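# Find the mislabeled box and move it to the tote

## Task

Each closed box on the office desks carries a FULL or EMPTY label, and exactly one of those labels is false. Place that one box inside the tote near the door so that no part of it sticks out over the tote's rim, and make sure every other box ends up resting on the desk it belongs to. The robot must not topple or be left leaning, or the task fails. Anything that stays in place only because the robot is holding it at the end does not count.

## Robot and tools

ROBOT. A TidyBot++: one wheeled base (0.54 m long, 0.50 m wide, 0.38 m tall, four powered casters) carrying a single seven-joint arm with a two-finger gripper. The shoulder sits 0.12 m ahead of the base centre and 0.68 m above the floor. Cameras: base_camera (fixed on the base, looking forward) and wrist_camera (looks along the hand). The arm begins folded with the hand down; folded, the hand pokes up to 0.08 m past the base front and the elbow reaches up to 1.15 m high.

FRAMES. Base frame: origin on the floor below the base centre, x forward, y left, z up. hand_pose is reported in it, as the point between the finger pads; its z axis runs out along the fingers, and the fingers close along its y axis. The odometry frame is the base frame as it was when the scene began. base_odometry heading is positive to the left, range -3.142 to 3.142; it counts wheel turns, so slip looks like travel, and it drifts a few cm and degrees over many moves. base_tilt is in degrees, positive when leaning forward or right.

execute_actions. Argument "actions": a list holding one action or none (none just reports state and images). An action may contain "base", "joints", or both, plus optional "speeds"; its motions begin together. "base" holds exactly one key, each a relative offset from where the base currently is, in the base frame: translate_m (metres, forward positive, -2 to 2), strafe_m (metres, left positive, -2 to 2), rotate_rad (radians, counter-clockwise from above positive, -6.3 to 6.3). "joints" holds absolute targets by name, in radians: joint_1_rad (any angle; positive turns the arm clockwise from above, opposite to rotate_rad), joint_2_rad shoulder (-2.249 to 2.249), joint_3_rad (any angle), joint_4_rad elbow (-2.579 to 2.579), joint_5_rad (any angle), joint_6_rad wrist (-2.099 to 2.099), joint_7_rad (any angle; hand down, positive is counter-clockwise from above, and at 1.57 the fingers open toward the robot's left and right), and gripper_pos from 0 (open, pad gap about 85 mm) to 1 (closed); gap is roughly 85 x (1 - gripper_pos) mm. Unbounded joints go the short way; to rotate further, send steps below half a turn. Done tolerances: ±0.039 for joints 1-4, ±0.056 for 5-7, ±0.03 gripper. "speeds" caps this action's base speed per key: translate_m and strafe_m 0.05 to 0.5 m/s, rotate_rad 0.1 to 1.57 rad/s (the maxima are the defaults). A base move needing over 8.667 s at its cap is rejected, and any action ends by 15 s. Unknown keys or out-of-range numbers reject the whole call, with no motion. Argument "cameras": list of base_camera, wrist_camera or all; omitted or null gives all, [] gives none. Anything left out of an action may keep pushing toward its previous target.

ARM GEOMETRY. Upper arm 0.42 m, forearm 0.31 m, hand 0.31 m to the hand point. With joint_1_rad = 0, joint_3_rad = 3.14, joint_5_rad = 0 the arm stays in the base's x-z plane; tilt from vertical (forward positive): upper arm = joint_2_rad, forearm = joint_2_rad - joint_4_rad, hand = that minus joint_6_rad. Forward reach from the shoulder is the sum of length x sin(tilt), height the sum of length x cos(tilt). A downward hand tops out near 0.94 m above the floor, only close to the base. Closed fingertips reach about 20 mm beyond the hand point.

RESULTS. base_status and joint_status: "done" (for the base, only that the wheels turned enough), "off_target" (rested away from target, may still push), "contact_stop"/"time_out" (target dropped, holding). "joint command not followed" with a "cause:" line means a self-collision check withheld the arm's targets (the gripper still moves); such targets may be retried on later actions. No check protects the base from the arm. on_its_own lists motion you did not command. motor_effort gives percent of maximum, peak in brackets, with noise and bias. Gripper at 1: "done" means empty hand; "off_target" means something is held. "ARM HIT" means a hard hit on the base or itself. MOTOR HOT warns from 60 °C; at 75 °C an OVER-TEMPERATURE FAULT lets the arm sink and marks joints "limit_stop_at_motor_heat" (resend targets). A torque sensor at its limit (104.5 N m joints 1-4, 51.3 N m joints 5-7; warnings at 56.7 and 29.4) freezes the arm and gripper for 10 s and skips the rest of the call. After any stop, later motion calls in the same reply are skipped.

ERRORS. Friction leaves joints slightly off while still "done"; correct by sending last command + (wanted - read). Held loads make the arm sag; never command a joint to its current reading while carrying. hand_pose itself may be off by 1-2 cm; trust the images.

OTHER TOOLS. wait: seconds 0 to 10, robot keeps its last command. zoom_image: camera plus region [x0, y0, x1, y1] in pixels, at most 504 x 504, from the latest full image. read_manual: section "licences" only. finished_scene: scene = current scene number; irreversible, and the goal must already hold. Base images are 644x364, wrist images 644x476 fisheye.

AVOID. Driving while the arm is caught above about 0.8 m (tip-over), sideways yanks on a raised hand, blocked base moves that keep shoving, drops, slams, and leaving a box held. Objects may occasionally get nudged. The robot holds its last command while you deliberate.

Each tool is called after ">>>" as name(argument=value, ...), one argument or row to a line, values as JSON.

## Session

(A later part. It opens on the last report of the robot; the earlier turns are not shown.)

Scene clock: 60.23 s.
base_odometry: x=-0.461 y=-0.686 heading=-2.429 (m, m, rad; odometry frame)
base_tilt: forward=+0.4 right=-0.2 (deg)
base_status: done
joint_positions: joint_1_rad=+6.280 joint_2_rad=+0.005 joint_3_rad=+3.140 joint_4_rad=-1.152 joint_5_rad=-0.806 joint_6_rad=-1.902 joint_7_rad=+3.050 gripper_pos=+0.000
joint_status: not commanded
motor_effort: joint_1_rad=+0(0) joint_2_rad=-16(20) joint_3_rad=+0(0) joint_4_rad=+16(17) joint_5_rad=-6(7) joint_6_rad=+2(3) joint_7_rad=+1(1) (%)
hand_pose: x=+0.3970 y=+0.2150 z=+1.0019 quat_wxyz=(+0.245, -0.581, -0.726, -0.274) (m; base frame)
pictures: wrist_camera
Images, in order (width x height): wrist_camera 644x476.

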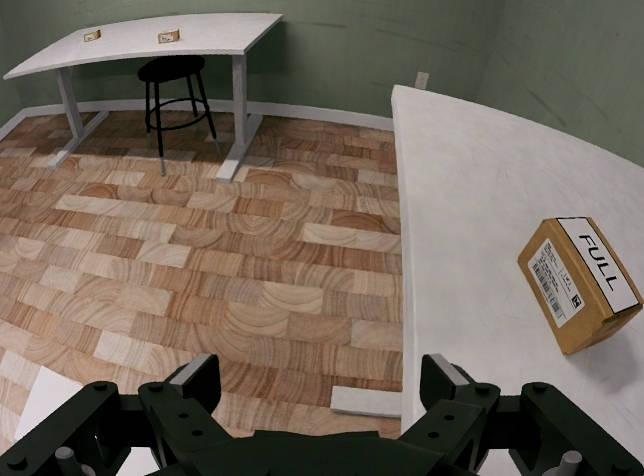

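>>> execute_actions(
  actions=[
    {"base":{"translate_m":0.2},"joints":{"joint_4_rad":-1.0},"speeds":{"translate_m":0.2}},
  ],
  cameras=["wrist_camera"],
)

Scene clock: 62.43 s.
base_odometry: x=-0.612 y=-0.817 heading=-2.430 (m, m, rad; odometry frame)
base_tilt: forward=+0.4 right=-0.2 (deg)
base_status: done
joint_positions: joint_1_rad=+6.280 joint_2_rad=+0.003 joint_3_rad=+3.140 joint_4_rad=-1.009 joint_5_rad=-0.806 joint_6_rad=-1.902 joint_7_rad=+3.050 gripper_pos=+0.000
joint_status: all done
motor_effort: joint_1_rad=+0(1) joint_2_rad=-16(19) joint_3_rad=+1(1) joint_4_rad=+15(16) joint_5_rad=-6(6) joint_6_rad=+3(4) joint_7_rad=+1(1) (%)
hand_pose: x=+0.4081 y=+0.2150 z=+1.0430 quat_wxyz=(+0.192, -0.560, -0.742, -0.315) (m; base frame)
pictures: wrist_camera
Images, in order (width x height): wrist_camera 644x476.

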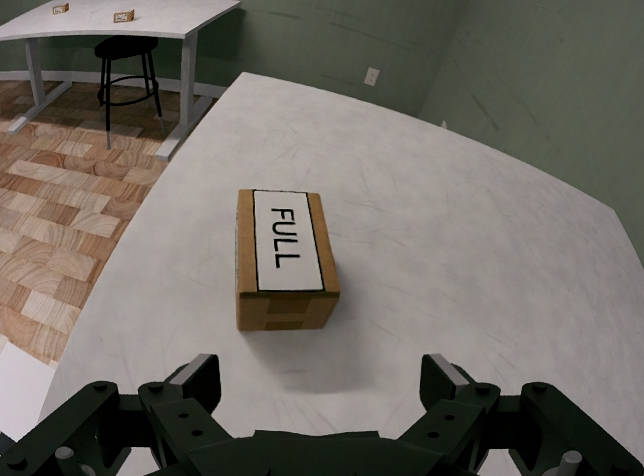

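>>> execute_actions(
  actions=[
    {"base":{"translate_m":0.032},"joints":{"joint_2_rad":0.04,"joint_4_rad":-1.16,"joint_5_rad":-1.105,"joint_6_rad":-2.095,"joint_7_rad":2.975}},
  ],
  cameras=["wrist_camera"],
)

Scene clock: 65.07 s.
base_odometry: x=-0.637 y=-0.838 heading=-2.430 (m, m, rad; odometry frame)
base_tilt: forward=+0.3 right=-0.1 (deg)
base_status: done
joint_positions: joint_1_rad=+6.280 joint_2_rad=+0.039 joint_3_rad=+3.140 joint_4_rad=-1.153 joint_5_rad=-1.062 joint_6_rad=-2.055 joint_7_rad=+2.999 gripper_pos=+0.000
joint_status: all done
motor_effort: joint_1_rad=+0(0) joint_2_rad=-16(20) joint_3_rad=-1(2) joint_4_rad=+15(17) joint_5_rad=-7(7) joint_6_rad=+2(4) joint_7_rad=+1(1) (%)
hand_pose: x=+0.3413 y=+0.2428 z=+1.0405 quat_wxyz=(+0.378, -0.510, -0.725, -0.266) (m; base frame)
pictures: wrist_camera
Images, in order (width x height): wrist_camera 644x476.

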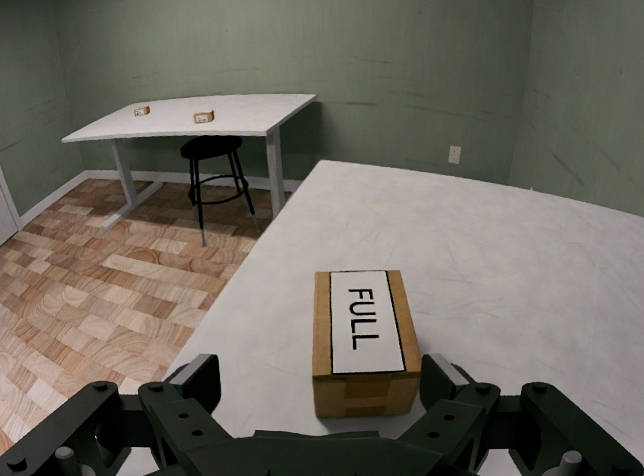

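>>> execute_actions(
  actions=[
    {"base":{"strafe_m":0.055}},
  ],
  cameras=["wrist_camera"],
)

Scene clock: 66.67 s.
base_odometry: x=-0.601 y=-0.880 heading=-2.430 (m, m, rad; odometry frame)
base_tilt: forward=+0.3 right=-0.2 (deg)
base_status: done
joint_positions: joint_1_rad=+6.284 joint_2_rad=+0.039 joint_3_rad=+3.138 joint_4_rad=-1.153 joint_5_rad=-1.062 joint_6_rad=-2.055 joint_7_rad=+2.999 gripper_pos=+0.000
joint_status: not commanded
motor_effort: joint_1_rad=+1(2) joint_2_rad=-16(17) joint_3_rad=+0(1) joint_4_rad=+15(15) joint_5_rad=-7(8) joint_6_rad=+2(2) joint_7_rad=+1(0) (%)
hand_pose: x=+0.3417 y=+0.2423 z=+1.0405 quat_wxyz=(+0.378, -0.511, -0.725, -0.267) (m; base frame)
pictures: wrist_camera
Images, in order (width x height): wrist_camera 644x476.

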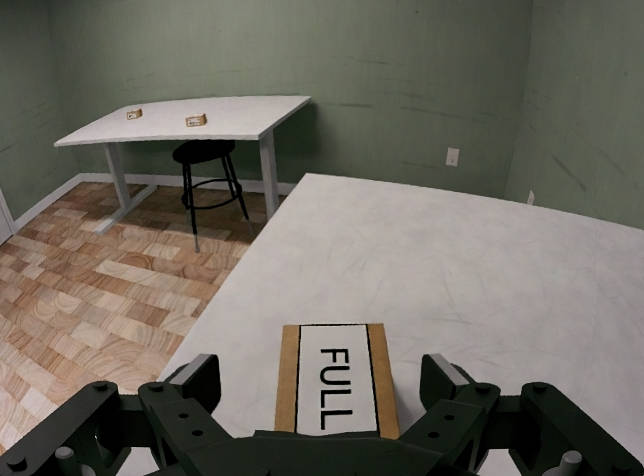

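>>> execute_actions(
  actions=[
    {"joints":{"joint_2_rad":0.022,"joint_4_rad":-1.33,"joint_5_rad":-0.955,"joint_6_rad":-1.92,"joint_7_rad":3.17}},
  ],
  cameras=["wrist_camera"],
)

Scene clock: 68.10 s.
base_odometry: x=-0.601 y=-0.880 heading=-2.430 (m, m, rad; odometry frame)
base_tilt: forward=+0.3 right=-0.2 (deg)
base_status: not commanded
joint_positions: joint_1_rad=+6.284 joint_2_rad=+0.038 joint_3_rad=+3.138 joint_4_rad=-1.321 joint_5_rad=-0.997 joint_6_rad=-1.962 joint_7_rad=+3.147 gripper_pos=+0.000
joint_status: all done
motor_effort: joint_1_rad=+0(0) joint_2_rad=-17(18) joint_3_rad=-1(1) joint_4_rad=+15(16) joint_5_rad=-7(8) joint_6_rad=+1(3) joint_7_rad=+1(1) (%)
hand_pose: x=+0.3583 y=+0.2435 z=+0.9911 quat_wxyz=(+0.378, -0.515, -0.721, -0.268) (m; base frame)
pictures: wrist_camera
Images, in order (width x height): wrist_camera 644x476.

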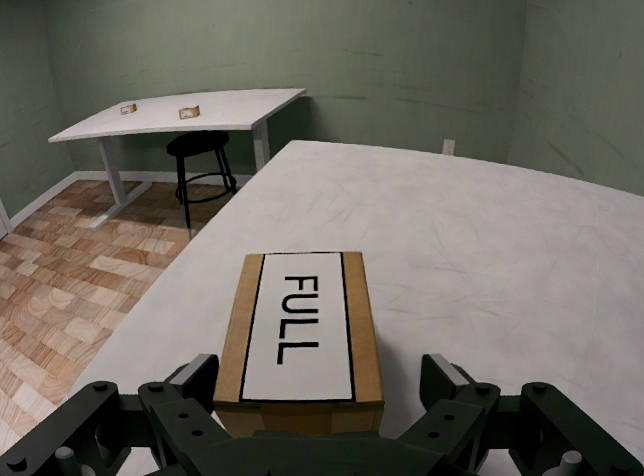

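>>> execute_actions(
  actions=[
    {"joints":{"gripper_pos":1}},
  ],
  cameras=[],
)

>>> execute_actions(
  actions=[
    {"joints":{"joint_4_rad":-1.2}},
  ],
  cameras=["wrist_camera"],
)

Scene clock: 69.47 s.
base_odometry: x=-0.601 y=-0.879 heading=-2.430 (m, m, rad; odometry frame)
base_tilt: forward=+0.3 right=-0.2 (deg)
base_status: not commanded
joint_positions: joint_1_rad=+6.285 joint_2_rad=+0.033 joint_3_rad=+3.139 joint_4_rad=-1.322 joint_5_rad=-0.997 joint_6_rad=-1.961 joint_7_rad=+3.147 gripper_pos=+0.348
joint_status: gripper_pos off_target (ended at +0.348, target +1.000)
motor_effort: joint_1_rad=-1(2) joint_2_rad=-16(18) joint_3_rad=-1(3) joint_4_rad=+15(17) joint_5_rad=-6(8) joint_6_rad=+0(3) joint_7_rad=+1(1) (%)
hand_pose: x=+0.3575 y=+0.2432 z=+0.9920 quat_wxyz=(+0.376, -0.516, -0.721, -0.270) (m; base frame)
pictures: none
No camera images: the call's "cameras" was empty. Leave "cameras" out to get every camera's image.

Scene clock: 70.47 s.
base_odometry: x=-0.601 y=-0.879 heading=-2.430 (m, m, rad; odometry frame)
base_tilt: forward=+0.4 right=-0.2 (deg)
base_status: not commanded
joint_positions: joint_1_rad=+6.285 joint_2_rad=+0.033 joint_3_rad=+3.139 joint_4_rad=-1.217 joint_5_rad=-0.979 joint_6_rad=-1.961 joint_7_rad=+3.147 gripper_pos=+0.348
joint_status: all done
motor_effort: joint_1_rad=+0(0) joint_2_rad=-19(19) joint_3_rad=+0(2) joint_4_rad=+17(18) joint_5_rad=-10(11) joint_6_rad=+2(2) joint_7_rad=+1(1) (%)
hand_pose: x=+0.3691 y=+0.2403 z=+1.0119 quat_wxyz=(+0.333, -0.506, -0.741, -0.291) (m; base frame)
pictures: wrist_camera
Images, in order (width x height): wrist_camera 644x476.

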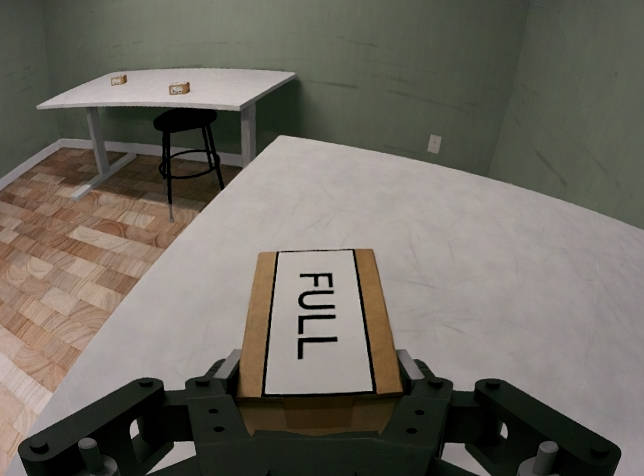

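>>> execute_actions(
  actions=[],
  cameras=[],
)

>>> execute_actions(
  actions=[
    {"joints":{"joint_4_rad":-1.315}},
  ],
  cameras=[],
)

>>> execute_actions(
  actions=[
    {"joints":{"gripper_pos":0}},
  ],
  cameras=[],
)

>>> execute_actions(
  actions=[
    {"base":{"strafe_m":-0.12},"joints":{"joint_4_rad":-1.205}},
  ],
  cameras=["wrist_camera"],
)

Scene clock: 70.93 s.
base_odometry: x=-0.601 y=-0.879 heading=-2.430 (m, m, rad; odometry frame)
base_tilt: forward=+0.3 right=-0.1 (deg)
base_status: not commanded
joint_positions: joint_1_rad=+6.285 joint_2_rad=+0.033 joint_3_rad=+3.139 joint_4_rad=-1.217 joint_5_rad=-0.979 joint_6_rad=-1.961 joint_7_rad=+3.147 gripper_pos=+0.348
joint_status: all done
motor_effort: joint_1_rad=+0(0) joint_2_rad=-18(19) joint_3_rad=+0(2) joint_4_rad=+17(18) joint_5_rad=-10(11) joint_6_rad=+2(2) joint_7_rad=+1(1) (%)
hand_pose: x=+0.3691 y=+0.2403 z=+1.0119 quat_wxyz=(+0.333, -0.506, -0.741, -0.291) (m; base frame)
pictures: none
No camera images: the call's "cameras" was empty. Leave "cameras" out to get every camera's image.

Scene clock: 72.23 s.
base_odometry: x=-0.601 y=-0.879 heading=-2.430 (m, m, rad; odometry frame)
base_tilt: forward=+0.4 right=-0.2 (deg)
base_status: not commanded
joint_positions: joint_1_rad=+6.289 joint_2_rad=+0.024 joint_3_rad=+3.140 joint_4_rad=-1.306 joint_5_rad=-0.980 joint_6_rad=-1.955 joint_7_rad=+3.147 gripper_pos=+0.348
joint_status: all done
motor_effort: joint_1_rad=+0(3) joint_2_rad=-17(19) joint_3_rad=+0(2) joint_4_rad=+15(17) joint_5_rad=-5(11) joint_6_rad=+1(1) joint_7_rad=+1(2) (%)
hand_pose: x=+0.3600 y=+0.2400 z=+0.9939 quat_wxyz=(+0.360, -0.519, -0.725, -0.274) (m; base frame)
pictures: none
No camera images: the call's "cameras" was empty. Leave "cameras" out to get every camera's image.

Scene clock: 73.33 s.
base_odometry: x=-0.601 y=-0.879 heading=-2.430 (m, m, rad; odometry frame)
base_tilt: forward=+0.3 right=-0.1 (deg)
base_status: not commanded
joint_positions: joint_1_rad=+6.289 joint_2_rad=+0.024 joint_3_rad=+3.140 joint_4_rad=-1.306 joint_5_rad=-0.980 joint_6_rad=-1.955 joint_7_rad=+3.147 gripper_pos=+0.000
joint_status: all done
motor_effort: joint_1_rad=+0(1) joint_2_rad=-17(17) joint_3_rad=+0(1) joint_4_rad=+16(16) joint_5_rad=-8(7) joint_6_rad=+1(0) joint_7_rad=+1(1) (%)
hand_pose: x=+0.3600 y=+0.2400 z=+0.9939 quat_wxyz=(+0.360, -0.519, -0.725, -0.274) (m; base frame)
pictures: none
No camera images: the call's "cameras" was empty. Leave "cameras" out to get every camera's image.

Scene clock: 74.70 s.
base_odometry: x=-0.679 y=-0.789 heading=-2.430 (m, m, rad; odometry frame)
base_tilt: forward=+0.3 right=-0.1 (deg)
base_status: done
joint_positions: joint_1_rad=+6.289 joint_2_rad=+0.023 joint_3_rad=+3.140 joint_4_rad=-1.213 joint_5_rad=-0.980 joint_6_rad=-1.955 joint_7_rad=+3.147 gripper_pos=+0.000
joint_status: all done
motor_effort: joint_1_rad=+0(2) joint_2_rad=-16(18) joint_3_rad=-1(2) joint_4_rad=+16(16) joint_5_rad=-7(8) joint_6_rad=+2(2) joint_7_rad=+1(1) (%)
hand_pose: x=+0.3690 y=+0.2398 z=+1.0160 quat_wxyz=(+0.325, -0.506, -0.741, -0.298) (m; base frame)
pictures: wrist_camera
Images, in order (width x height): wrist_camera 644x476.

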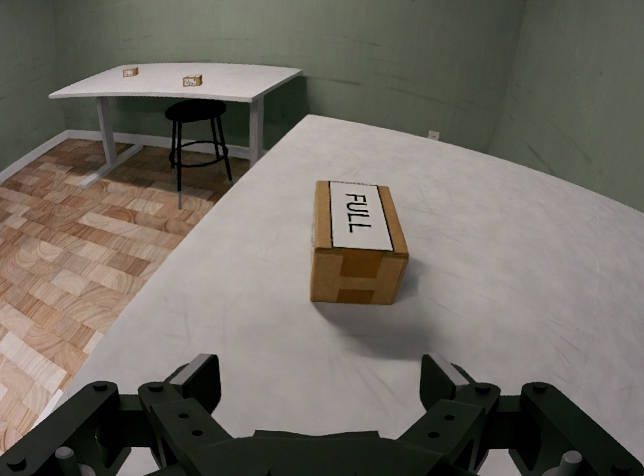

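>>> execute_actions(
  actions=[
    {"base":{"translate_m":-0.1},"joints":{"joint_4_rad":-0.6,"joint_5_rad":0.885,"joint_6_rad":-1.42,"joint_7_rad":0.54}},
  ],
  cameras=[],
)

>>> execute_actions(
  actions=[
    {"joints":{"joint_4_rad":-1.175}},
  ],
  cameras=["wrist_camera"],
)

Scene clock: 78.17 s.
base_odometry: x=-0.603 y=-0.723 heading=-2.430 (m, m, rad; odometry frame)
base_tilt: forward=+0.3 right=-0.2 (deg)
base_status: done
joint_positions: joint_1_rad=+6.289 joint_2_rad=+0.017 joint_3_rad=+3.140 joint_4_rad=-0.605 joint_5_rad=+0.854 joint_6_rad=-1.462 joint_7_rad=+0.553 gripper_pos=+0.000
joint_status: all done
motor_effort: joint_1_rad=+0(1) joint_2_rad=-14(21) joint_3_rad=+1(2) joint_4_rad=+14(18) joint_5_rad=+4(7) joint_6_rad=+8(8) joint_7_rad=+1(1) (%)
hand_pose: x=+0.4934 y=-0.2336 z=+1.2670 quat_wxyz=(-0.108, -0.603, +0.532, -0.585) (m; base frame)
pictures: none
No camera images: the call's "cameras" was empty. Leave "cameras" out to get every camera's image.

Scene clock: 79.97 s.
base_odometry: x=-0.603 y=-0.723 heading=-2.430 (m, m, rad; odometry frame)
base_tilt: forward=+0.3 right=-0.1 (deg)
base_status: not commanded
joint_positions: joint_1_rad=+6.289 joint_2_rad=+0.019 joint_3_rad=+3.140 joint_4_rad=-1.166 joint_5_rad=+0.854 joint_6_rad=-1.462 joint_7_rad=+0.553 gripper_pos=+0.000
joint_status: all done
motor_effort: joint_1_rad=+0(0) joint_2_rad=-19(21) joint_3_rad=+0(0) joint_4_rad=+18(20) joint_5_rad=+6(6) joint_6_rad=+5(8) joint_7_rad=+1(1) (%)
hand_pose: x=+0.5251 y=-0.2338 z=+1.0450 quat_wxyz=(-0.250, -0.742, +0.481, -0.394) (m; base frame)
pictures: wrist_camera
Images, in order (width x height): wrist_camera 644x476.

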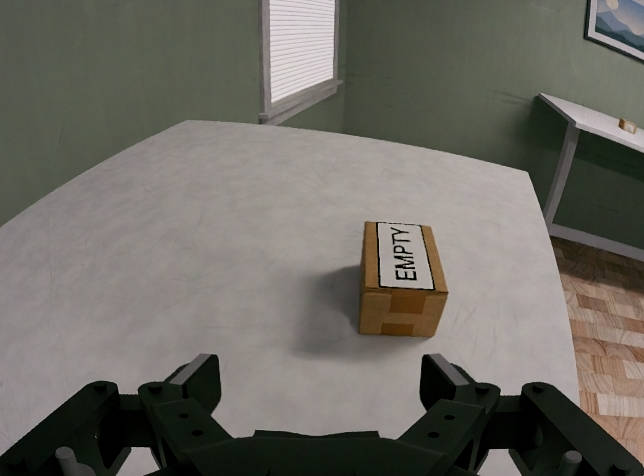

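>>> execute_actions(
  actions=[
    {"base":{"strafe_m":-0.125},"joints":{"joint_2_rad":0.075,"joint_4_rad":-1.10,"joint_5_rad":0.945,"joint_6_rad":-1.6,"joint_7_rad":0.46}},
  ],
)

Scene clock: 82.17 s.
base_odometry: x=-0.685 y=-0.628 heading=-2.430 (m, m, rad; odometry frame)
base_tilt: forward=+0.3 right=-0.2 (deg)
base_status: done
joint_positions: joint_1_rad=+6.293 joint_2_rad=+0.062 joint_3_rad=+3.142 joint_4_rad=-1.109 joint_5_rad=+0.901 joint_6_rad=-1.560 joint_7_rad=+0.483 gripper_pos=+0.000
joint_status: all done
motor_effort: joint_1_rad=+0(3) joint_2_rad=-20(21) joint_3_rad=+0(3) joint_4_rad=+18(20) joint_5_rad=+6(6) joint_6_rad=+4(5) joint_7_rad=+1(0) (%)
hand_pose: x=+0.5104 y=-0.2471 z=+1.0473 quat_wxyz=(-0.272, -0.708, +0.532, -0.377) (m; base frame)
pictures: base_camera, wrist_camera
Images, in order (width x height): base_camera 644x364, wrist_camera 644x476.

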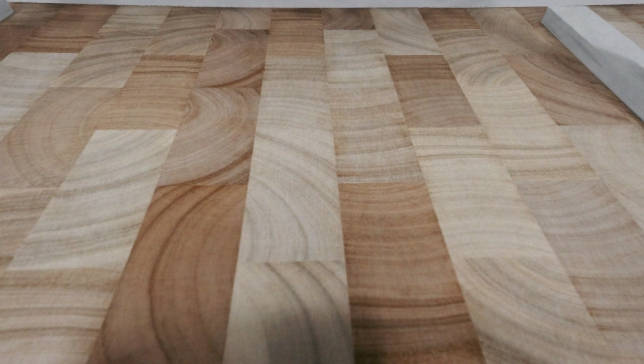

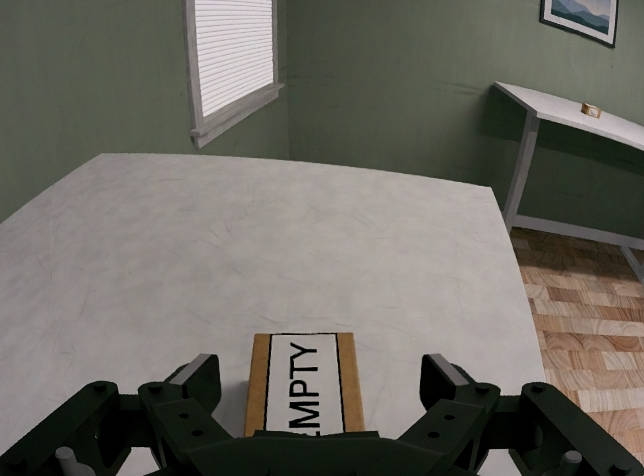

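>>> execute_actions(
  actions=[
    {"joints":{"joint_2_rad":0.045,"joint_4_rad":-1.305,"joint_6_rad":-1.42,"joint_7_rad":0.33}},
  ],
  cameras=["wrist_camera"],
)

>>> execute_actions(
  actions=[
    {"joints":{"gripper_pos":1}},
  ],
  cameras=[],
)

>>> execute_actions(
  actions=[
    {"joints":{"joint_4_rad":-1.22}},
  ],
  cameras=["wrist_camera"],
)

Scene clock: 83.83 s.
base_odometry: x=-0.685 y=-0.628 heading=-2.430 (m, m, rad; odometry frame)
base_tilt: forward=+0.3 right=-0.1 (deg)
base_status: not commanded
joint_positions: joint_1_rad=+6.293 joint_2_rad=+0.062 joint_3_rad=+3.142 joint_4_rad=-1.296 joint_5_rad=+0.901 joint_6_rad=-1.464 joint_7_rad=+0.354 gripper_pos=+0.000
joint_status: all done
motor_effort: joint_1_rad=+0(0) joint_2_rad=-21(23) joint_3_rad=+0(1) joint_4_rad=+19(19) joint_5_rad=+7(7) joint_6_rad=+3(4) joint_7_rad=+1(1) (%)
hand_pose: x=+0.5227 y=-0.2458 z=+0.9870 quat_wxyz=(-0.277, -0.713, +0.531, -0.365) (m; base frame)
pictures: wrist_camera
Images, in order (width x height): wrist_camera 644x476.

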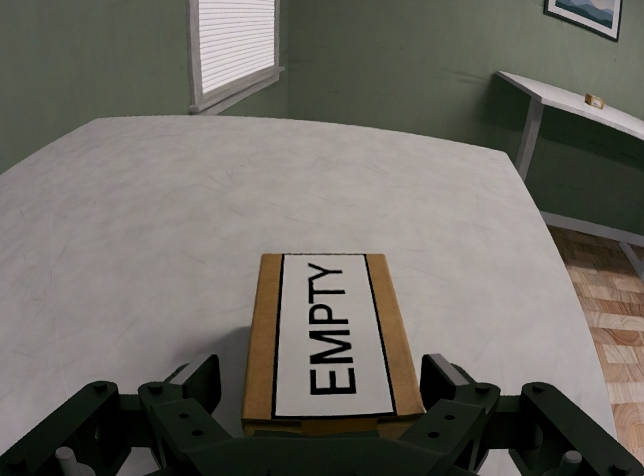

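Scene clock: 84.93 s.
base_odometry: x=-0.685 y=-0.628 heading=-2.430 (m, m, rad; odometry frame)
base_tilt: forward=+0.3 right=-0.1 (deg)
base_status: not commanded
joint_positions: joint_1_rad=+6.293 joint_2_rad=+0.059 joint_3_rad=+3.142 joint_4_rad=-1.297 joint_5_rad=+0.902 joint_6_rad=-1.463 joint_7_rad=+0.354 gripper_pos=+0.347
joint_status: gripper_pos off_target (ended at +0.347, target +1.000)
motor_effort: joint_1_rad=+0(2) joint_2_rad=-21(22) joint_3_rad=+1(1) joint_4_rad=+19(19) joint_5_rad=+7(7) joint_6_rad=+3(3) joint_7_rad=+1(1) (%)
hand_pose: x=+0.5222 y=-0.2461 z=+0.9883 quat_wxyz=(-0.277, -0.713, +0.531, -0.366) (m; base frame)
pictures: none
No camera images: the call's "cameras" was empty. Leave "cameras" out to get every camera's image.

Scene clock: 85.80 s.
base_odometry: x=-0.685 y=-0.628 heading=-2.430 (m, m, rad; odometry frame)
base_tilt: forward=+0.4 right=-0.2 (deg)
base_status: not commanded
joint_positions: joint_1_rad=+6.293 joint_2_rad=+0.057 joint_3_rad=+3.142 joint_4_rad=-1.227 joint_5_rad=+0.902 joint_6_rad=-1.463 joint_7_rad=+0.354 gripper_pos=+0.347
joint_status: all done
motor_effort: joint_1_rad=+0(0) joint_2_rad=-21(22) joint_3_rad=+0(0) joint_4_rad=+19(21) joint_5_rad=+7(8) joint_6_rad=+4(4) joint_7_rad=+1(1) (%)
hand_pose: x=+0.5283 y=-0.2461 z=+1.0160 quat_wxyz=(-0.258, -0.699, +0.540, -0.392) (m; base frame)
pictures: wrist_camera
Images, in order (width x height): wrist_camera 644x476.

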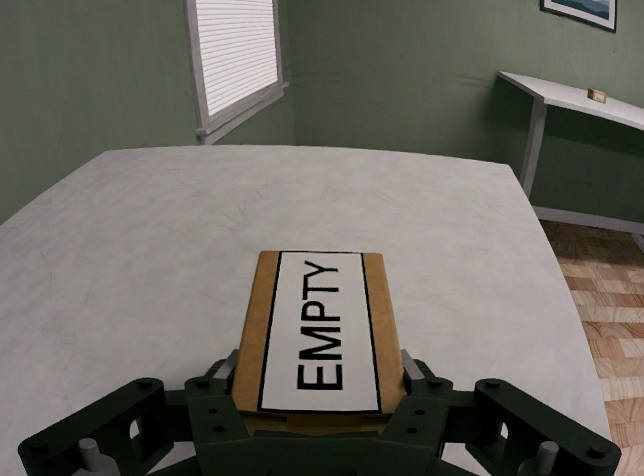

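>>> execute_actions(
  actions=[],
  cameras=[],
)

Scene clock: 86.00 s.
base_odometry: x=-0.685 y=-0.628 heading=-2.430 (m, m, rad; odometry frame)
base_tilt: forward=+0.3 right=-0.2 (deg)
base_status: not commanded
joint_positions: joint_1_rad=+6.293 joint_2_rad=+0.057 joint_3_rad=+3.142 joint_4_rad=-1.227 joint_5_rad=+0.902 joint_6_rad=-1.463 joint_7_rad=+0.354 gripper_pos=+0.347
joint_status: all done
motor_effort: joint_1_rad=+0(0) joint_2_rad=-21(22) joint_3_rad=+0(0) joint_4_rad=+19(21) joint_5_rad=+7(8) joint_6_rad=+4(4) joint_7_rad=+1(1) (%)
hand_pose: x=+0.5283 y=-0.2461 z=+1.0160 quat_wxyz=(-0.258, -0.699, +0.540, -0.392) (m; base frame)
pictures: none
No camera images: the call's "cameras" was empty. Leave "cameras" out to get every camera's image.

>>> execute_actions(
  actions=[
    {"joints":{"joint_4_rad":-1.305}},
  ],
  cameras=[],
)

>>> execute_actions(
  actions=[
    {"joints":{"gripper_pos":0}},
  ],
  cameras=[],
)

>>> execute_actions(
  actions=[
    {"joints":{"joint_4_rad":-1.22}},
  ],
  cameras=["wrist_camera"],
)

Scene clock: 87.27 s.
base_odometry: x=-0.685 y=-0.628 heading=-2.430 (m, m, rad; odometry frame)
base_tilt: forward=+0.3 right=-0.1 (deg)
base_status: not commanded
joint_positions: joint_1_rad=+6.293 joint_2_rad=+0.056 joint_3_rad=+3.142 joint_4_rad=-1.300 joint_5_rad=+0.902 joint_6_rad=-1.463 joint_7_rad=+0.354 gripper_pos=+0.347
joint_status: all done
motor_effort: joint_1_rad=+0(0) joint_2_rad=-21(22) joint_3_rad=+0(1) joint_4_rad=+19(20) joint_5_rad=+7(7) joint_6_rad=+3(4) joint_7_rad=+1(1) (%)
hand_pose: x=+0.5209 y=-0.2460 z=+0.9881 quat_wxyz=(-0.277, -0.713, +0.531, -0.366) (m; base frame)
pictures: none
No camera images: the call's "cameras" was empty. Leave "cameras" out to get every camera's image.

Scene clock: 88.37 s.
base_odometry: x=-0.685 y=-0.628 heading=-2.430 (m, m, rad; odometry frame)
base_tilt: forward=+0.3 right=-0.2 (deg)
base_status: not commanded
joint_positions: joint_1_rad=+6.293 joint_2_rad=+0.056 joint_3_rad=+3.142 joint_4_rad=-1.300 joint_5_rad=+0.902 joint_6_rad=-1.463 joint_7_rad=+0.354 gripper_pos=+0.000
joint_status: all done
motor_effort: joint_1_rad=+0(0) joint_2_rad=-20(21) joint_3_rad=+0(1) joint_4_rad=+19(20) joint_5_rad=+6(7) joint_6_rad=+3(3) joint_7_rad=+1(0) (%)
hand_pose: x=+0.5209 y=-0.2460 z=+0.9881 quat_wxyz=(-0.277, -0.713, +0.531, -0.366) (m; base frame)
pictures: none
No camera images: the call's "cameras" was empty. Leave "cameras" out to get every camera's image.

Scene clock: 89.23 s.
base_odometry: x=-0.685 y=-0.628 heading=-2.430 (m, m, rad; odometry frame)
base_tilt: forward=+0.3 right=-0.2 (deg)
base_status: not commanded
joint_positions: joint_1_rad=+6.293 joint_2_rad=+0.054 joint_3_rad=+3.142 joint_4_rad=-1.226 joint_5_rad=+0.902 joint_6_rad=-1.463 joint_7_rad=+0.354 gripper_pos=+0.000
joint_status: all done
motor_effort: joint_1_rad=+0(0) joint_2_rad=-21(21) joint_3_rad=+0(1) joint_4_rad=+19(20) joint_5_rad=+6(7) joint_6_rad=+4(4) joint_7_rad=+1(1) (%)
hand_pose: x=+0.5276 y=-0.2461 z=+1.0174 quat_wxyz=(-0.257, -0.698, +0.540, -0.393) (m; base frame)
pictures: wrist_camera
Images, in order (width x height): wrist_camera 644x476.

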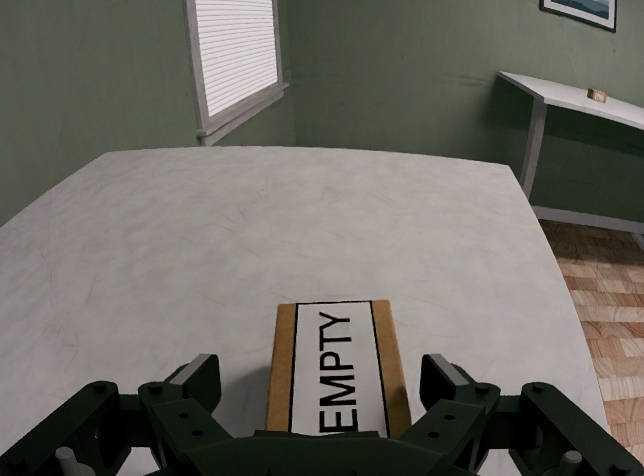

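>>> execute_actions(
  actions=[
    {"joints":{"joint_2_rad":-0.05,"joint_4_rad":-1.1}},
  ],
  cameras=[],
)

>>> execute_actions(
  actions=[
    {"base":{"translate_m":-0.8},"joints":{"joint_2_rad":-0.3,"joint_4_rad":-0.6,"joint_5_rad":-0.04,"joint_6_rad":-1.85,"joint_7_rad":1.59}},
  ],
  cameras=[],
)

>>> execute_actions(
  actions=[
    {"base":{"rotate_rad":-1.52}},
  ],
)

Scene clock: 91.10 s.
base_odometry: x=-0.685 y=-0.628 heading=-2.430 (m, m, rad; odometry frame)
base_tilt: forward=+0.3 right=-0.1 (deg)
base_status: not commanded
joint_positions: joint_1_rad=+6.293 joint_2_rad=-0.053 joint_3_rad=+3.142 joint_4_rad=-1.104 joint_5_rad=+0.902 joint_6_rad=-1.463 joint_7_rad=+0.354 gripper_pos=+0.000
joint_status: all done
motor_effort: joint_1_rad=+0(0) joint_2_rad=-16(24) joint_3_rad=+0(1) joint_4_rad=+18(20) joint_5_rad=+6(7) joint_6_rad=+6(6) joint_7_rad=+1(1) (%)
hand_pose: x=+0.4913 y=-0.2457 z=+1.1083 quat_wxyz=(-0.194, -0.648, +0.566, -0.471) (m; base frame)
pictures: none
No camera images: the call's "cameras" was empty. Leave "cameras" out to get every camera's image.

Scene clock: 94.07 s.
base_odometry: x=-0.079 y=-0.106 heading=-2.430 (m, m, rad; odometry frame)
base_tilt: forward=+0.3 right=-0.2 (deg)
base_status: done
joint_positions: joint_1_rad=+6.293 joint_2_rad=-0.306 joint_3_rad=+3.142 joint_4_rad=-0.603 joint_5_rad=+0.001 joint_6_rad=-1.807 joint_7_rad=+1.570 gripper_pos=+0.000
joint_status: all done
motor_effort: joint_1_rad=+0(1) joint_2_rad=+0(22) joint_3_rad=+0(1) joint_4_rad=+11(20) joint_5_rad=+0(7) joint_6_rad=+8(8) joint_7_rad=+1(1) (%)
hand_pose: x=+0.3524 y=-0.0015 z=+1.2254 quat_wxyz=(-0.003, -0.868, +0.005, -0.496) (m; base frame)
pictures: none
No camera images: the call's "cameras" was empty. Leave "cameras" out to get every camera's image.

Scene clock: 96.33 s.
base_odometry: x=-0.079 y=-0.106 heading=+2.334 (m, m, rad; odometry frame)
base_tilt: forward=+0.3 right=-0.2 (deg)
base_status: done
joint_positions: joint_1_rad=+6.293 joint_2_rad=-0.306 joint_3_rad=+3.142 joint_4_rad=-0.603 joint_5_rad=+0.001 joint_6_rad=-1.807 joint_7_rad=+1.570 gripper_pos=+0.000
joint_status: not commanded
motor_effort: joint_1_rad=+0(0) joint_2_rad=+2(2) joint_3_rad=+0(1) joint_4_rad=+10(11) joint_5_rad=-1(1) joint_6_rad=+8(8) joint_7_rad=+1(1) (%)
hand_pose: x=+0.3524 y=-0.0015 z=+1.2254 quat_wxyz=(-0.003, -0.868, +0.005, -0.496) (m; base frame)
pictures: base_camera, wrist_camera
Images, in order (width x height): base_camera 644x364, wrist_camera 644x476.

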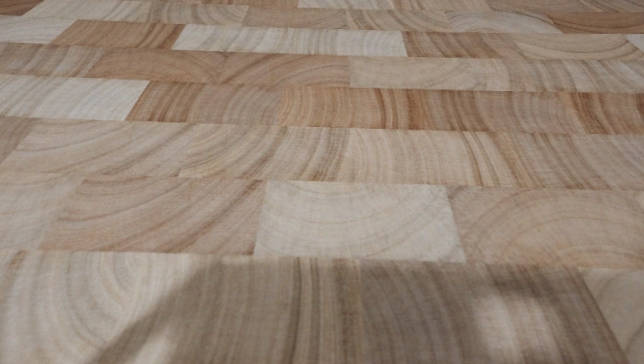

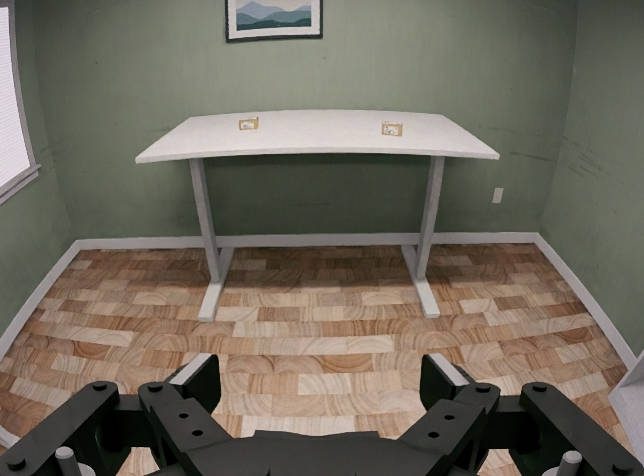

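>>> execute_actions(
  actions=[
    {"base":{"translate_m":1.0},"joints":{"joint_6_rad":-2.0}},
  ],
)

Scene clock: 100.03 s.
base_odometry: x=-0.770 y=+0.618 heading=+2.334 (m, m, rad; odometry frame)
base_tilt: forward=+0.3 right=-0.2 (deg)
base_status: done
joint_positions: joint_1_rad=+6.293 joint_2_rad=-0.298 joint_3_rad=+3.142 joint_4_rad=-0.603 joint_5_rad=+0.001 joint_6_rad=-1.973 joint_7_rad=+1.570 gripper_pos=+0.000
joint_status: all done
motor_effort: joint_1_rad=+0(0) joint_2_rad=+0(7) joint_3_rad=+0(0) joint_4_rad=+10(11) joint_5_rad=-1(0) joint_6_rad=+7(8) joint_7_rad=+1(1) (%)
hand_pose: x=+0.3264 y=-0.0012 z=+1.1818 quat_wxyz=(-0.002, -0.908, +0.006, -0.419) (m; base frame)
pictures: base_camera, wrist_camera
Images, in order (width x height): base_camera 644x364, wrist_camera 644x476.

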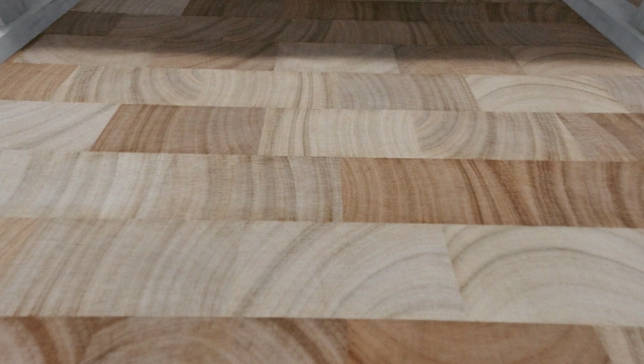

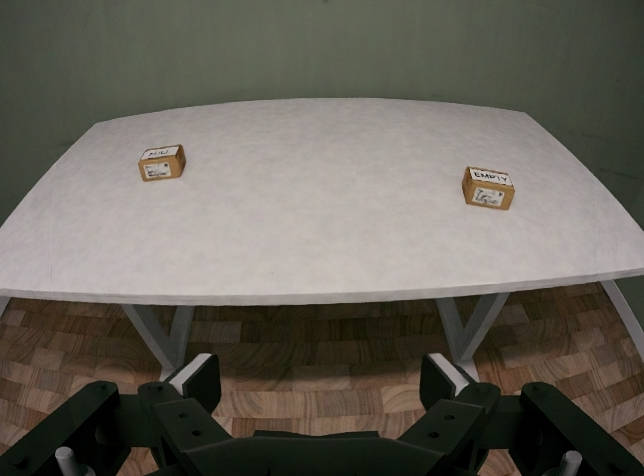

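>>> execute_actions(
  actions=[
    {"base":{"translate_m":0.27},"joints":{"joint_2_rad":0.1,"joint_4_rad":-0.78,"joint_5_rad":-0.96,"joint_6_rad":-1.615,"joint_7_rad":2.61}},
  ],
  cameras=[],
)

>>> execute_actions(
  actions=[
    {"joints":{"joint_2_rad":0.3}},
  ],
  cameras=["wrist_camera"],
)

Scene clock: 103.17 s.
base_odometry: x=-0.957 y=+0.813 heading=+2.333 (m, m, rad; odometry frame)
base_tilt: forward=+0.3 right=-0.2 (deg)
base_status: done
joint_positions: joint_1_rad=+6.293 joint_2_rad=+0.107 joint_3_rad=+3.142 joint_4_rad=-0.781 joint_5_rad=-0.914 joint_6_rad=-1.654 joint_7_rad=+2.590 gripper_pos=+0.000
joint_status: all done
motor_effort: joint_1_rad=+0(0) joint_2_rad=-19(30) joint_3_rad=+0(1) joint_4_rad=+16(18) joint_5_rad=-6(7) joint_6_rad=+6(8) joint_7_rad=+1(1) (%)
hand_pose: x=+0.5099 y=+0.2426 z=+1.1355 quat_wxyz=(+0.226, -0.671, -0.558, -0.432) (m; base frame)
pictures: none
No camera images: the call's "cameras" was empty. Leave "cameras" out to get every camera's image.

Scene clock: 104.63 s.
base_odometry: x=-0.957 y=+0.813 heading=+2.333 (m, m, rad; odometry frame)
base_tilt: forward=+0.3 right=-0.2 (deg)
base_status: not commanded
joint_positions: joint_1_rad=+6.293 joint_2_rad=+0.307 joint_3_rad=+3.142 joint_4_rad=-0.781 joint_5_rad=-0.916 joint_6_rad=-1.654 joint_7_rad=+2.590 gripper_pos=+0.000
joint_status: all done
motor_effort: joint_1_rad=+0(0) joint_2_rad=-29(33) joint_3_rad=-1(2) joint_4_rad=+16(19) joint_5_rad=-7(8) joint_6_rad=+4(6) joint_7_rad=+1(1) (%)
hand_pose: x=+0.5921 y=+0.2421 z=+1.0498 quat_wxyz=(+0.282, -0.710, -0.533, -0.364) (m; base frame)
pictures: wrist_camera
Images, in order (width x height): wrist_camera 644x476.

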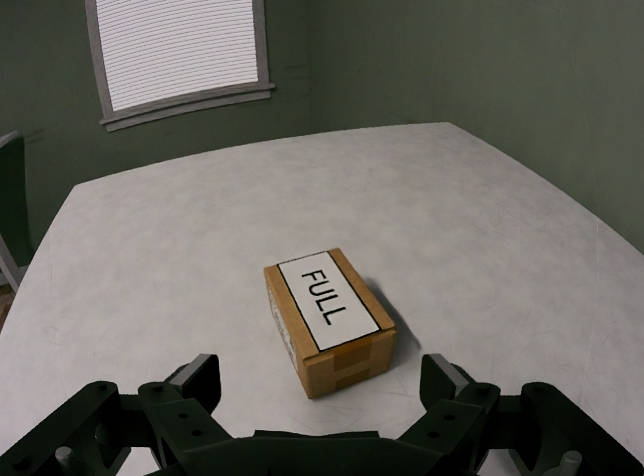

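>>> execute_actions(
  actions=[
    {"joints":{"joint_4_rad":-0.967,"joint_6_rad":-1.51,"joint_7_rad":2.765}},
  ],
  cameras=["wrist_camera"],
)

Scene clock: 106.70 s.
base_odometry: x=-0.957 y=+0.813 heading=+2.333 (m, m, rad; odometry frame)
base_tilt: forward=+0.3 right=-0.2 (deg)
base_status: not commanded
joint_positions: joint_1_rad=+6.293 joint_2_rad=+0.306 joint_3_rad=+3.142 joint_4_rad=-0.959 joint_5_rad=-0.916 joint_6_rad=-1.555 joint_7_rad=+2.741 gripper_pos=+0.000
joint_status: all done
motor_effort: joint_1_rad=+0(0) joint_2_rad=-30(31) joint_3_rad=-2(2) joint_4_rad=+18(19) joint_5_rad=-7(8) joint_6_rad=+4(5) joint_7_rad=+1(1) (%)
hand_pose: x=+0.6101 y=+0.2427 z=+0.9984 quat_wxyz=(+0.283, -0.706, -0.538, -0.363) (m; base frame)
pictures: wrist_camera
Images, in order (width x height): wrist_camera 644x476.

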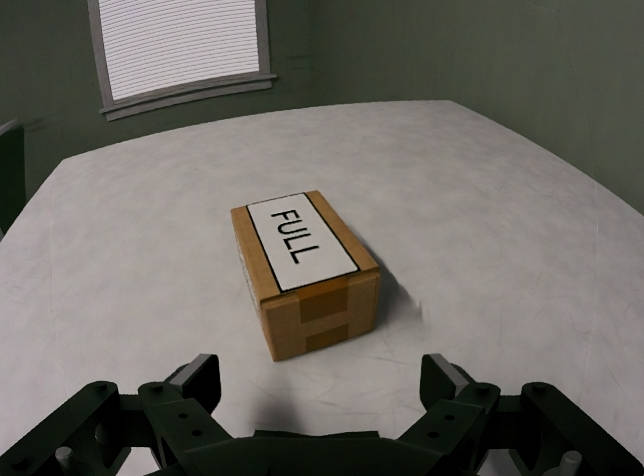

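>>> execute_actions(
  actions=[
    {"base":{"translate_m":0.01}},
  ],
  cameras=[],
)

>>> execute_actions(
  actions=[
    {"base":{"strafe_m":0.075},"speeds":{"strafe_m":0.1}},
  ],
  cameras=["wrist_camera"],
)

Scene clock: 107.73 s.
base_odometry: x=-0.964 y=+0.820 heading=+2.333 (m, m, rad; odometry frame)
base_tilt: forward=+0.3 right=-0.1 (deg)
base_status: done
joint_positions: joint_1_rad=+6.293 joint_2_rad=+0.306 joint_3_rad=+3.142 joint_4_rad=-0.959 joint_5_rad=-0.916 joint_6_rad=-1.553 joint_7_rad=+2.741 gripper_pos=+0.000
joint_status: not commanded
motor_effort: joint_1_rad=+0(1) joint_2_rad=-30(32) joint_3_rad=-2(3) joint_4_rad=+18(19) joint_5_rad=-8(8) joint_6_rad=+3(4) joint_7_rad=+1(1) (%)
hand_pose: x=+0.6105 y=+0.2427 z=+0.9990 quat_wxyz=(+0.283, -0.706, -0.538, -0.364) (m; base frame)
pictures: none
No camera images: the call's "cameras" was empty. Leave "cameras" out to get every camera's image.

Scene clock: 109.00 s.
base_odometry: x=-1.018 y=+0.768 heading=+2.333 (m, m, rad; odometry frame)
base_tilt: forward=+0.3 right=-0.2 (deg)
base_status: done
joint_positions: joint_1_rad=+6.290 joint_2_rad=+0.306 joint_3_rad=+3.142 joint_4_rad=-0.959 joint_5_rad=-0.916 joint_6_rad=-1.553 joint_7_rad=+2.741 gripper_pos=+0.000
joint_status: not commanded
motor_effort: joint_1_rad=+0(3) joint_2_rad=-29(31) joint_3_rad=-3(3) joint_4_rad=+18(19) joint_5_rad=-8(8) joint_6_rad=+4(4) joint_7_rad=+1(1) (%)
hand_pose: x=+0.6097 y=+0.2445 z=+0.9990 quat_wxyz=(+0.283, -0.705, -0.539, -0.363) (m; base frame)
pictures: wrist_camera
Images, in order (width x height): wrist_camera 644x476.

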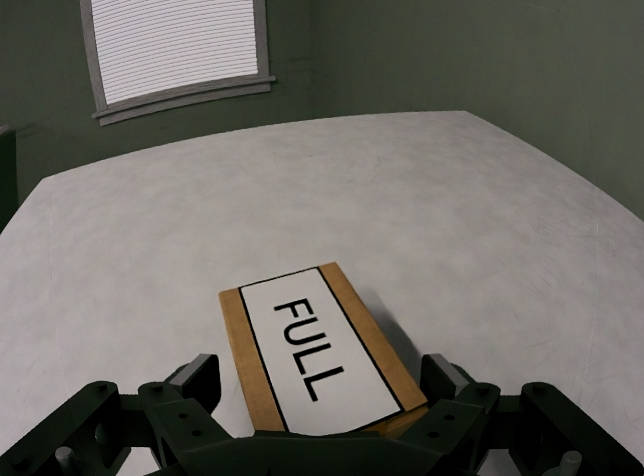

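>>> execute_actions(
  actions=[
    {"joints":{"joint_4_rad":-0.995}},
  ],
  cameras=[],
)

>>> execute_actions(
  actions=[
    {"joints":{"gripper_pos":1}},
  ],
  cameras=["wrist_camera"],
)

>>> execute_actions(
  actions=[
    {"joints":{"joint_4_rad":-0.9}},
  ],
  cameras=["wrist_camera"],
)

Scene clock: 110.10 s.
base_odometry: x=-1.018 y=+0.768 heading=+2.333 (m, m, rad; odometry frame)
base_tilt: forward=+0.3 right=-0.2 (deg)
base_status: not commanded
joint_positions: joint_1_rad=+6.290 joint_2_rad=+0.306 joint_3_rad=+3.142 joint_4_rad=-0.986 joint_5_rad=-0.916 joint_6_rad=-1.553 joint_7_rad=+2.741 gripper_pos=+0.000
joint_status: all done
motor_effort: joint_1_rad=+0(0) joint_2_rad=-30(31) joint_3_rad=-1(2) joint_4_rad=+17(18) joint_5_rad=-8(8) joint_6_rad=+3(4) joint_7_rad=+1(1) (%)
hand_pose: x=+0.6072 y=+0.2445 z=+0.9891 quat_wxyz=(+0.291, -0.710, -0.535, -0.354) (m; base frame)
pictures: none
No camera images: the call's "cameras" was empty. Leave "cameras" out to get every camera's image.

Scene clock: 111.20 s.
base_odometry: x=-1.018 y=+0.769 heading=+2.333 (m, m, rad; odometry frame)
base_tilt: forward=+0.4 right=-0.1 (deg)
base_status: not commanded
joint_positions: joint_1_rad=+6.293 joint_2_rad=+0.302 joint_3_rad=+3.142 joint_4_rad=-0.987 joint_5_rad=-0.919 joint_6_rad=-1.547 joint_7_rad=+2.741 gripper_pos=+0.296
joint_status: gripper_pos off_target (ended at +0.296, target +1.000)
motor_effort: joint_1_rad=-1(3) joint_2_rad=-30(31) joint_3_rad=-2(3) joint_4_rad=+18(19) joint_5_rad=-8(9) joint_6_rad=+3(4) joint_7_rad=+1(1) (%)
hand_pose: x=+0.6082 y=+0.2437 z=+0.9917 quat_wxyz=(+0.290, -0.710, -0.533, -0.358) (m; base frame)
pictures: wrist_camera
Images, in order (width x height): wrist_camera 644x476.

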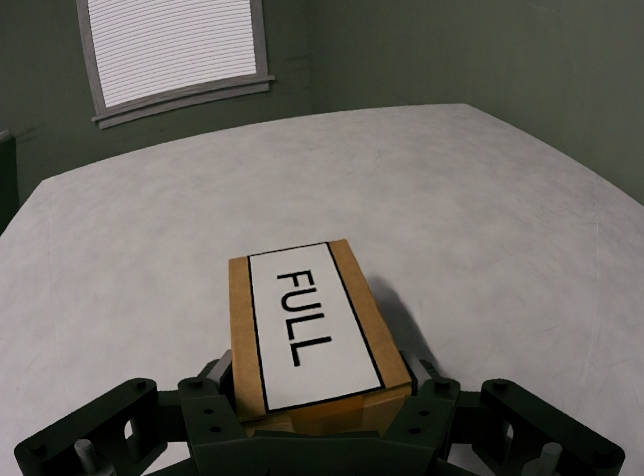

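Scene clock: 112.10 s.
base_odometry: x=-1.018 y=+0.769 heading=+2.333 (m, m, rad; odometry frame)
base_tilt: forward=+0.3 right=-0.2 (deg)
base_status: not commanded
joint_positions: joint_1_rad=+6.293 joint_2_rad=+0.308 joint_3_rad=+3.142 joint_4_rad=-0.918 joint_5_rad=-0.919 joint_6_rad=-1.547 joint_7_rad=+2.741 gripper_pos=+0.296
joint_status: all done
motor_effort: joint_1_rad=+0(1) joint_2_rad=-32(34) joint_3_rad=-2(3) joint_4_rad=+20(20) joint_5_rad=-9(10) joint_6_rad=+5(5) joint_7_rad=+1(1) (%)
hand_pose: x=+0.6155 y=+0.2436 z=+1.0143 quat_wxyz=(+0.272, -0.698, -0.542, -0.380) (m; base frame)
pictures: wrist_camera
Images, in order (width x height): wrist_camera 644x476.

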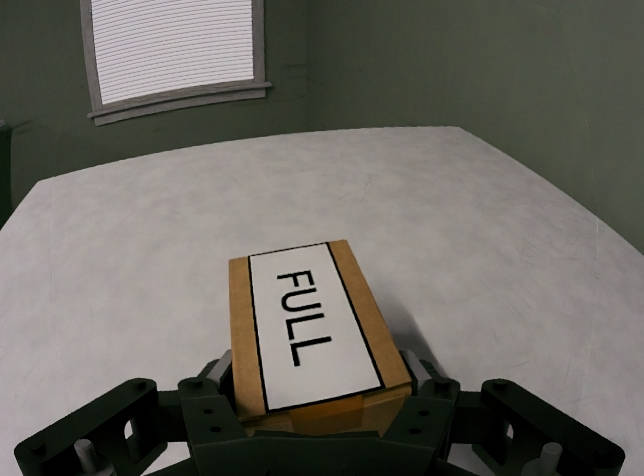

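>>> execute_actions(
  actions=[
    {"joints":{"joint_4_rad":-0.985}},
  ],
  cameras=[],
)

>>> execute_actions(
  actions=[
    {"joints":{"gripper_pos":0}},
  ],
  cameras=[],
)

>>> execute_actions(
  actions=[
    {"joints":{"joint_2_rad":0.26,"joint_4_rad":-0.82}},
  ],
  cameras=["wrist_camera"],
)

>>> execute_actions(
  actions=[
    {"base":{"translate_m":-2.0},"joints":{"joint_2_rad":-0.3}},
  ],
  cameras=[],
)

>>> execute_actions(
  actions=[
    {"base":{"rotate_rad":3.11},"joints":{"joint_5_rad":0.045,"joint_6_rad":-1.9,"joint_7_rad":1.55}},
  ],
)

Scene clock: 113.63 s.
base_odometry: x=-1.018 y=+0.769 heading=+2.333 (m, m, rad; odometry frame)
base_tilt: forward=+0.3 right=-0.2 (deg)
base_status: not commanded
joint_positions: joint_1_rad=+6.293 joint_2_rad=+0.308 joint_3_rad=+3.142 joint_4_rad=-0.983 joint_5_rad=-0.922 joint_6_rad=-1.545 joint_7_rad=+2.741 gripper_pos=+0.296
joint_status: all done
motor_effort: joint_1_rad=-1(3) joint_2_rad=-30(33) joint_3_rad=-2(3) joint_4_rad=+17(21) joint_5_rad=-7(10) joint_6_rad=+2(5) joint_7_rad=+1(1) (%)
hand_pose: x=+0.6107 y=+0.2441 z=+0.9917 quat_wxyz=(+0.291, -0.709, -0.532, -0.359) (m; base frame)
pictures: none
No camera images: the call's "cameras" was empty. Leave "cameras" out to get every camera's image.

Scene clock: 114.73 s.
base_odometry: x=-1.018 y=+0.769 heading=+2.333 (m, m, rad; odometry frame)
base_tilt: forward=+0.3 right=-0.2 (deg)
base_status: not commanded
joint_positions: joint_1_rad=+6.293 joint_2_rad=+0.307 joint_3_rad=+3.142 joint_4_rad=-0.983 joint_5_rad=-0.922 joint_6_rad=-1.545 joint_7_rad=+2.741 gripper_pos=+0.000
joint_status: all done
motor_effort: joint_1_rad=+0(0) joint_2_rad=-30(32) joint_3_rad=-2(3) joint_4_rad=+19(20) joint_5_rad=-8(9) joint_6_rad=+4(4) joint_7_rad=+1(1) (%)
hand_pose: x=+0.6106 y=+0.2441 z=+0.9918 quat_wxyz=(+0.291, -0.709, -0.532, -0.359) (m; base frame)
pictures: none
No camera images: the call's "cameras" was empty. Leave "cameras" out to get every camera's image.

Scene clock: 115.90 s.
base_odometry: x=-1.018 y=+0.769 heading=+2.333 (m, m, rad; odometry frame)
base_tilt: forward=+0.3 right=-0.2 (deg)
base_status: not commanded
joint_positions: joint_1_rad=+6.293 joint_2_rad=+0.265 joint_3_rad=+3.142 joint_4_rad=-0.827 joint_5_rad=-0.922 joint_6_rad=-1.545 joint_7_rad=+2.741 gripper_pos=+0.000
joint_status: all done
motor_effort: joint_1_rad=+0(0) joint_2_rad=-27(32) joint_3_rad=-1(2) joint_4_rad=+18(19) joint_5_rad=-7(8) joint_6_rad=+5(5) joint_7_rad=+1(1) (%)
hand_pose: x=+0.6043 y=+0.2441 z=+1.0701 quat_wxyz=(+0.236, -0.671, -0.559, -0.427) (m; base frame)
pictures: wrist_camera
Images, in order (width x height): wrist_camera 644x476.

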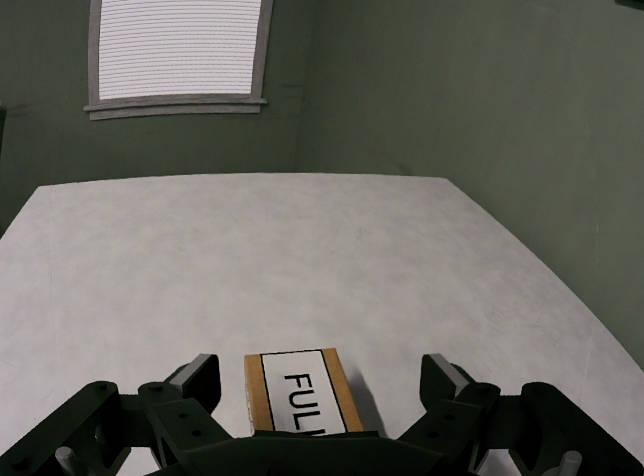

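Scene clock: 121.27 s.
base_odometry: x=+0.363 y=-0.678 heading=+2.333 (m, m, rad; odometry frame)
base_tilt: forward=+0.3 right=-0.2 (deg)
base_status: done
joint_positions: joint_1_rad=+6.293 joint_2_rad=-0.307 joint_3_rad=+3.142 joint_4_rad=-0.823 joint_5_rad=-0.922 joint_6_rad=-1.545 joint_7_rad=+2.741 gripper_pos=+0.000
joint_status: all done
motor_effort: joint_1_rad=+0(0) joint_2_rad=-1(34) joint_3_rad=+1(3) joint_4_rad=+12(19) joint_5_rad=-4(8) joint_6_rad=+8(9) joint_7_rad=+0(1) (%)
hand_pose: x=+0.3167 y=+0.2470 z=+1.2709 quat_wxyz=(+0.065, -0.522, -0.604, -0.598) (m; base frame)
pictures: none
No camera images: the call's "cameras" was empty. Leave "cameras" out to get every camera's image.

Scene clock: 124.53 s.
base_odometry: x=+0.363 y=-0.678 heading=-0.841 (m, m, rad; odometry frame)
base_tilt: forward=+0.3 right=-0.1 (deg)
base_status: done
joint_positions: joint_1_rad=+6.293 joint_2_rad=-0.306 joint_3_rad=+3.142 joint_4_rad=-0.823 joint_5_rad=+0.022 joint_6_rad=-1.860 joint_7_rad=+1.556 gripper_pos=+0.000
joint_status: all done
motor_effort: joint_1_rad=+0(1) joint_2_rad=-1(3) joint_3_rad=+0(1) joint_4_rad=+13(13) joint_5_rad=-1(5) joint_6_rad=+7(9) joint_7_rad=+1(1) (%)
hand_pose: x=+0.3631 y=-0.0078 z=+1.1319 quat_wxyz=(-0.008, -0.927, +0.019, -0.373) (m; base frame)
pictures: base_camera, wrist_camera
Images, in order (width x height): base_camera 644x364, wrist_camera 644x476.

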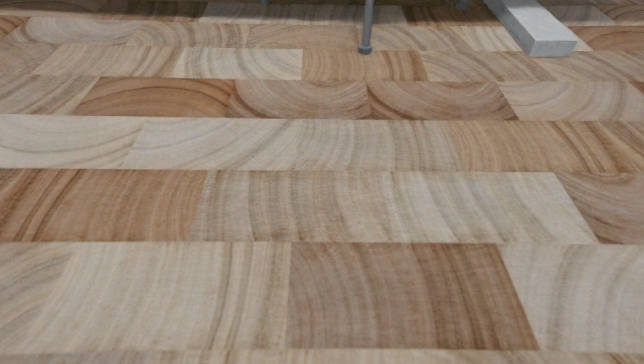

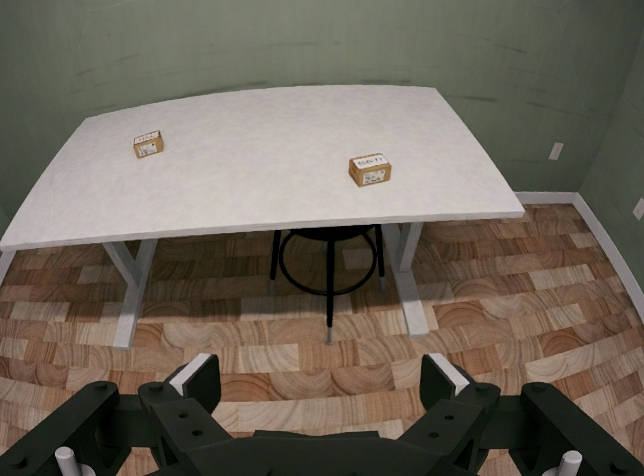

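>>> execute_actions(
  actions=[
    {"base":{"translate_m":0.43},"joints":{"joint_1_rad":6.62,"joint_2_rad":0.45,"joint_4_rad":-0.785,"joint_5_rad":-0.02,"joint_7_rad":0.63}},
  ],
  cameras=["wrist_camera"],
)

Scene clock: 127.07 s.
base_odometry: x=+0.650 y=-0.999 heading=-0.840 (m, m, rad; odometry frame)
base_tilt: forward=+0.4 right=-0.2 (deg)
base_status: done
joint_positions: joint_1_rad=+6.609 joint_2_rad=+0.458 joint_3_rad=+3.142 joint_4_rad=-0.798 joint_5_rad=+0.022 joint_6_rad=-1.860 joint_7_rad=+0.653 gripper_pos=+0.000
joint_status: all done
motor_effort: joint_1_rad=+0(1) joint_2_rad=-34(40) joint_3_rad=-1(1) joint_4_rad=+17(19) joint_5_rad=+0(0) joint_6_rad=+2(7) joint_7_rad=+1(1) (%)
hand_pose: x=+0.5843 y=-0.1631 z=+0.8452 quat_wxyz=(-0.006, -0.811, +0.585, -0.015) (m; base frame)
pictures: wrist_camera
Images, in order (width x height): wrist_camera 644x476.

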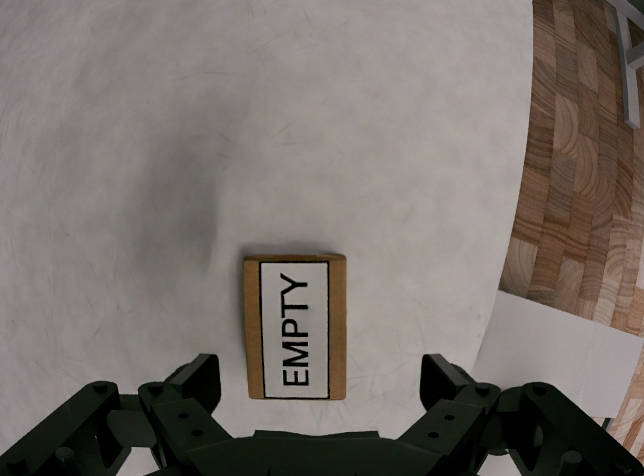

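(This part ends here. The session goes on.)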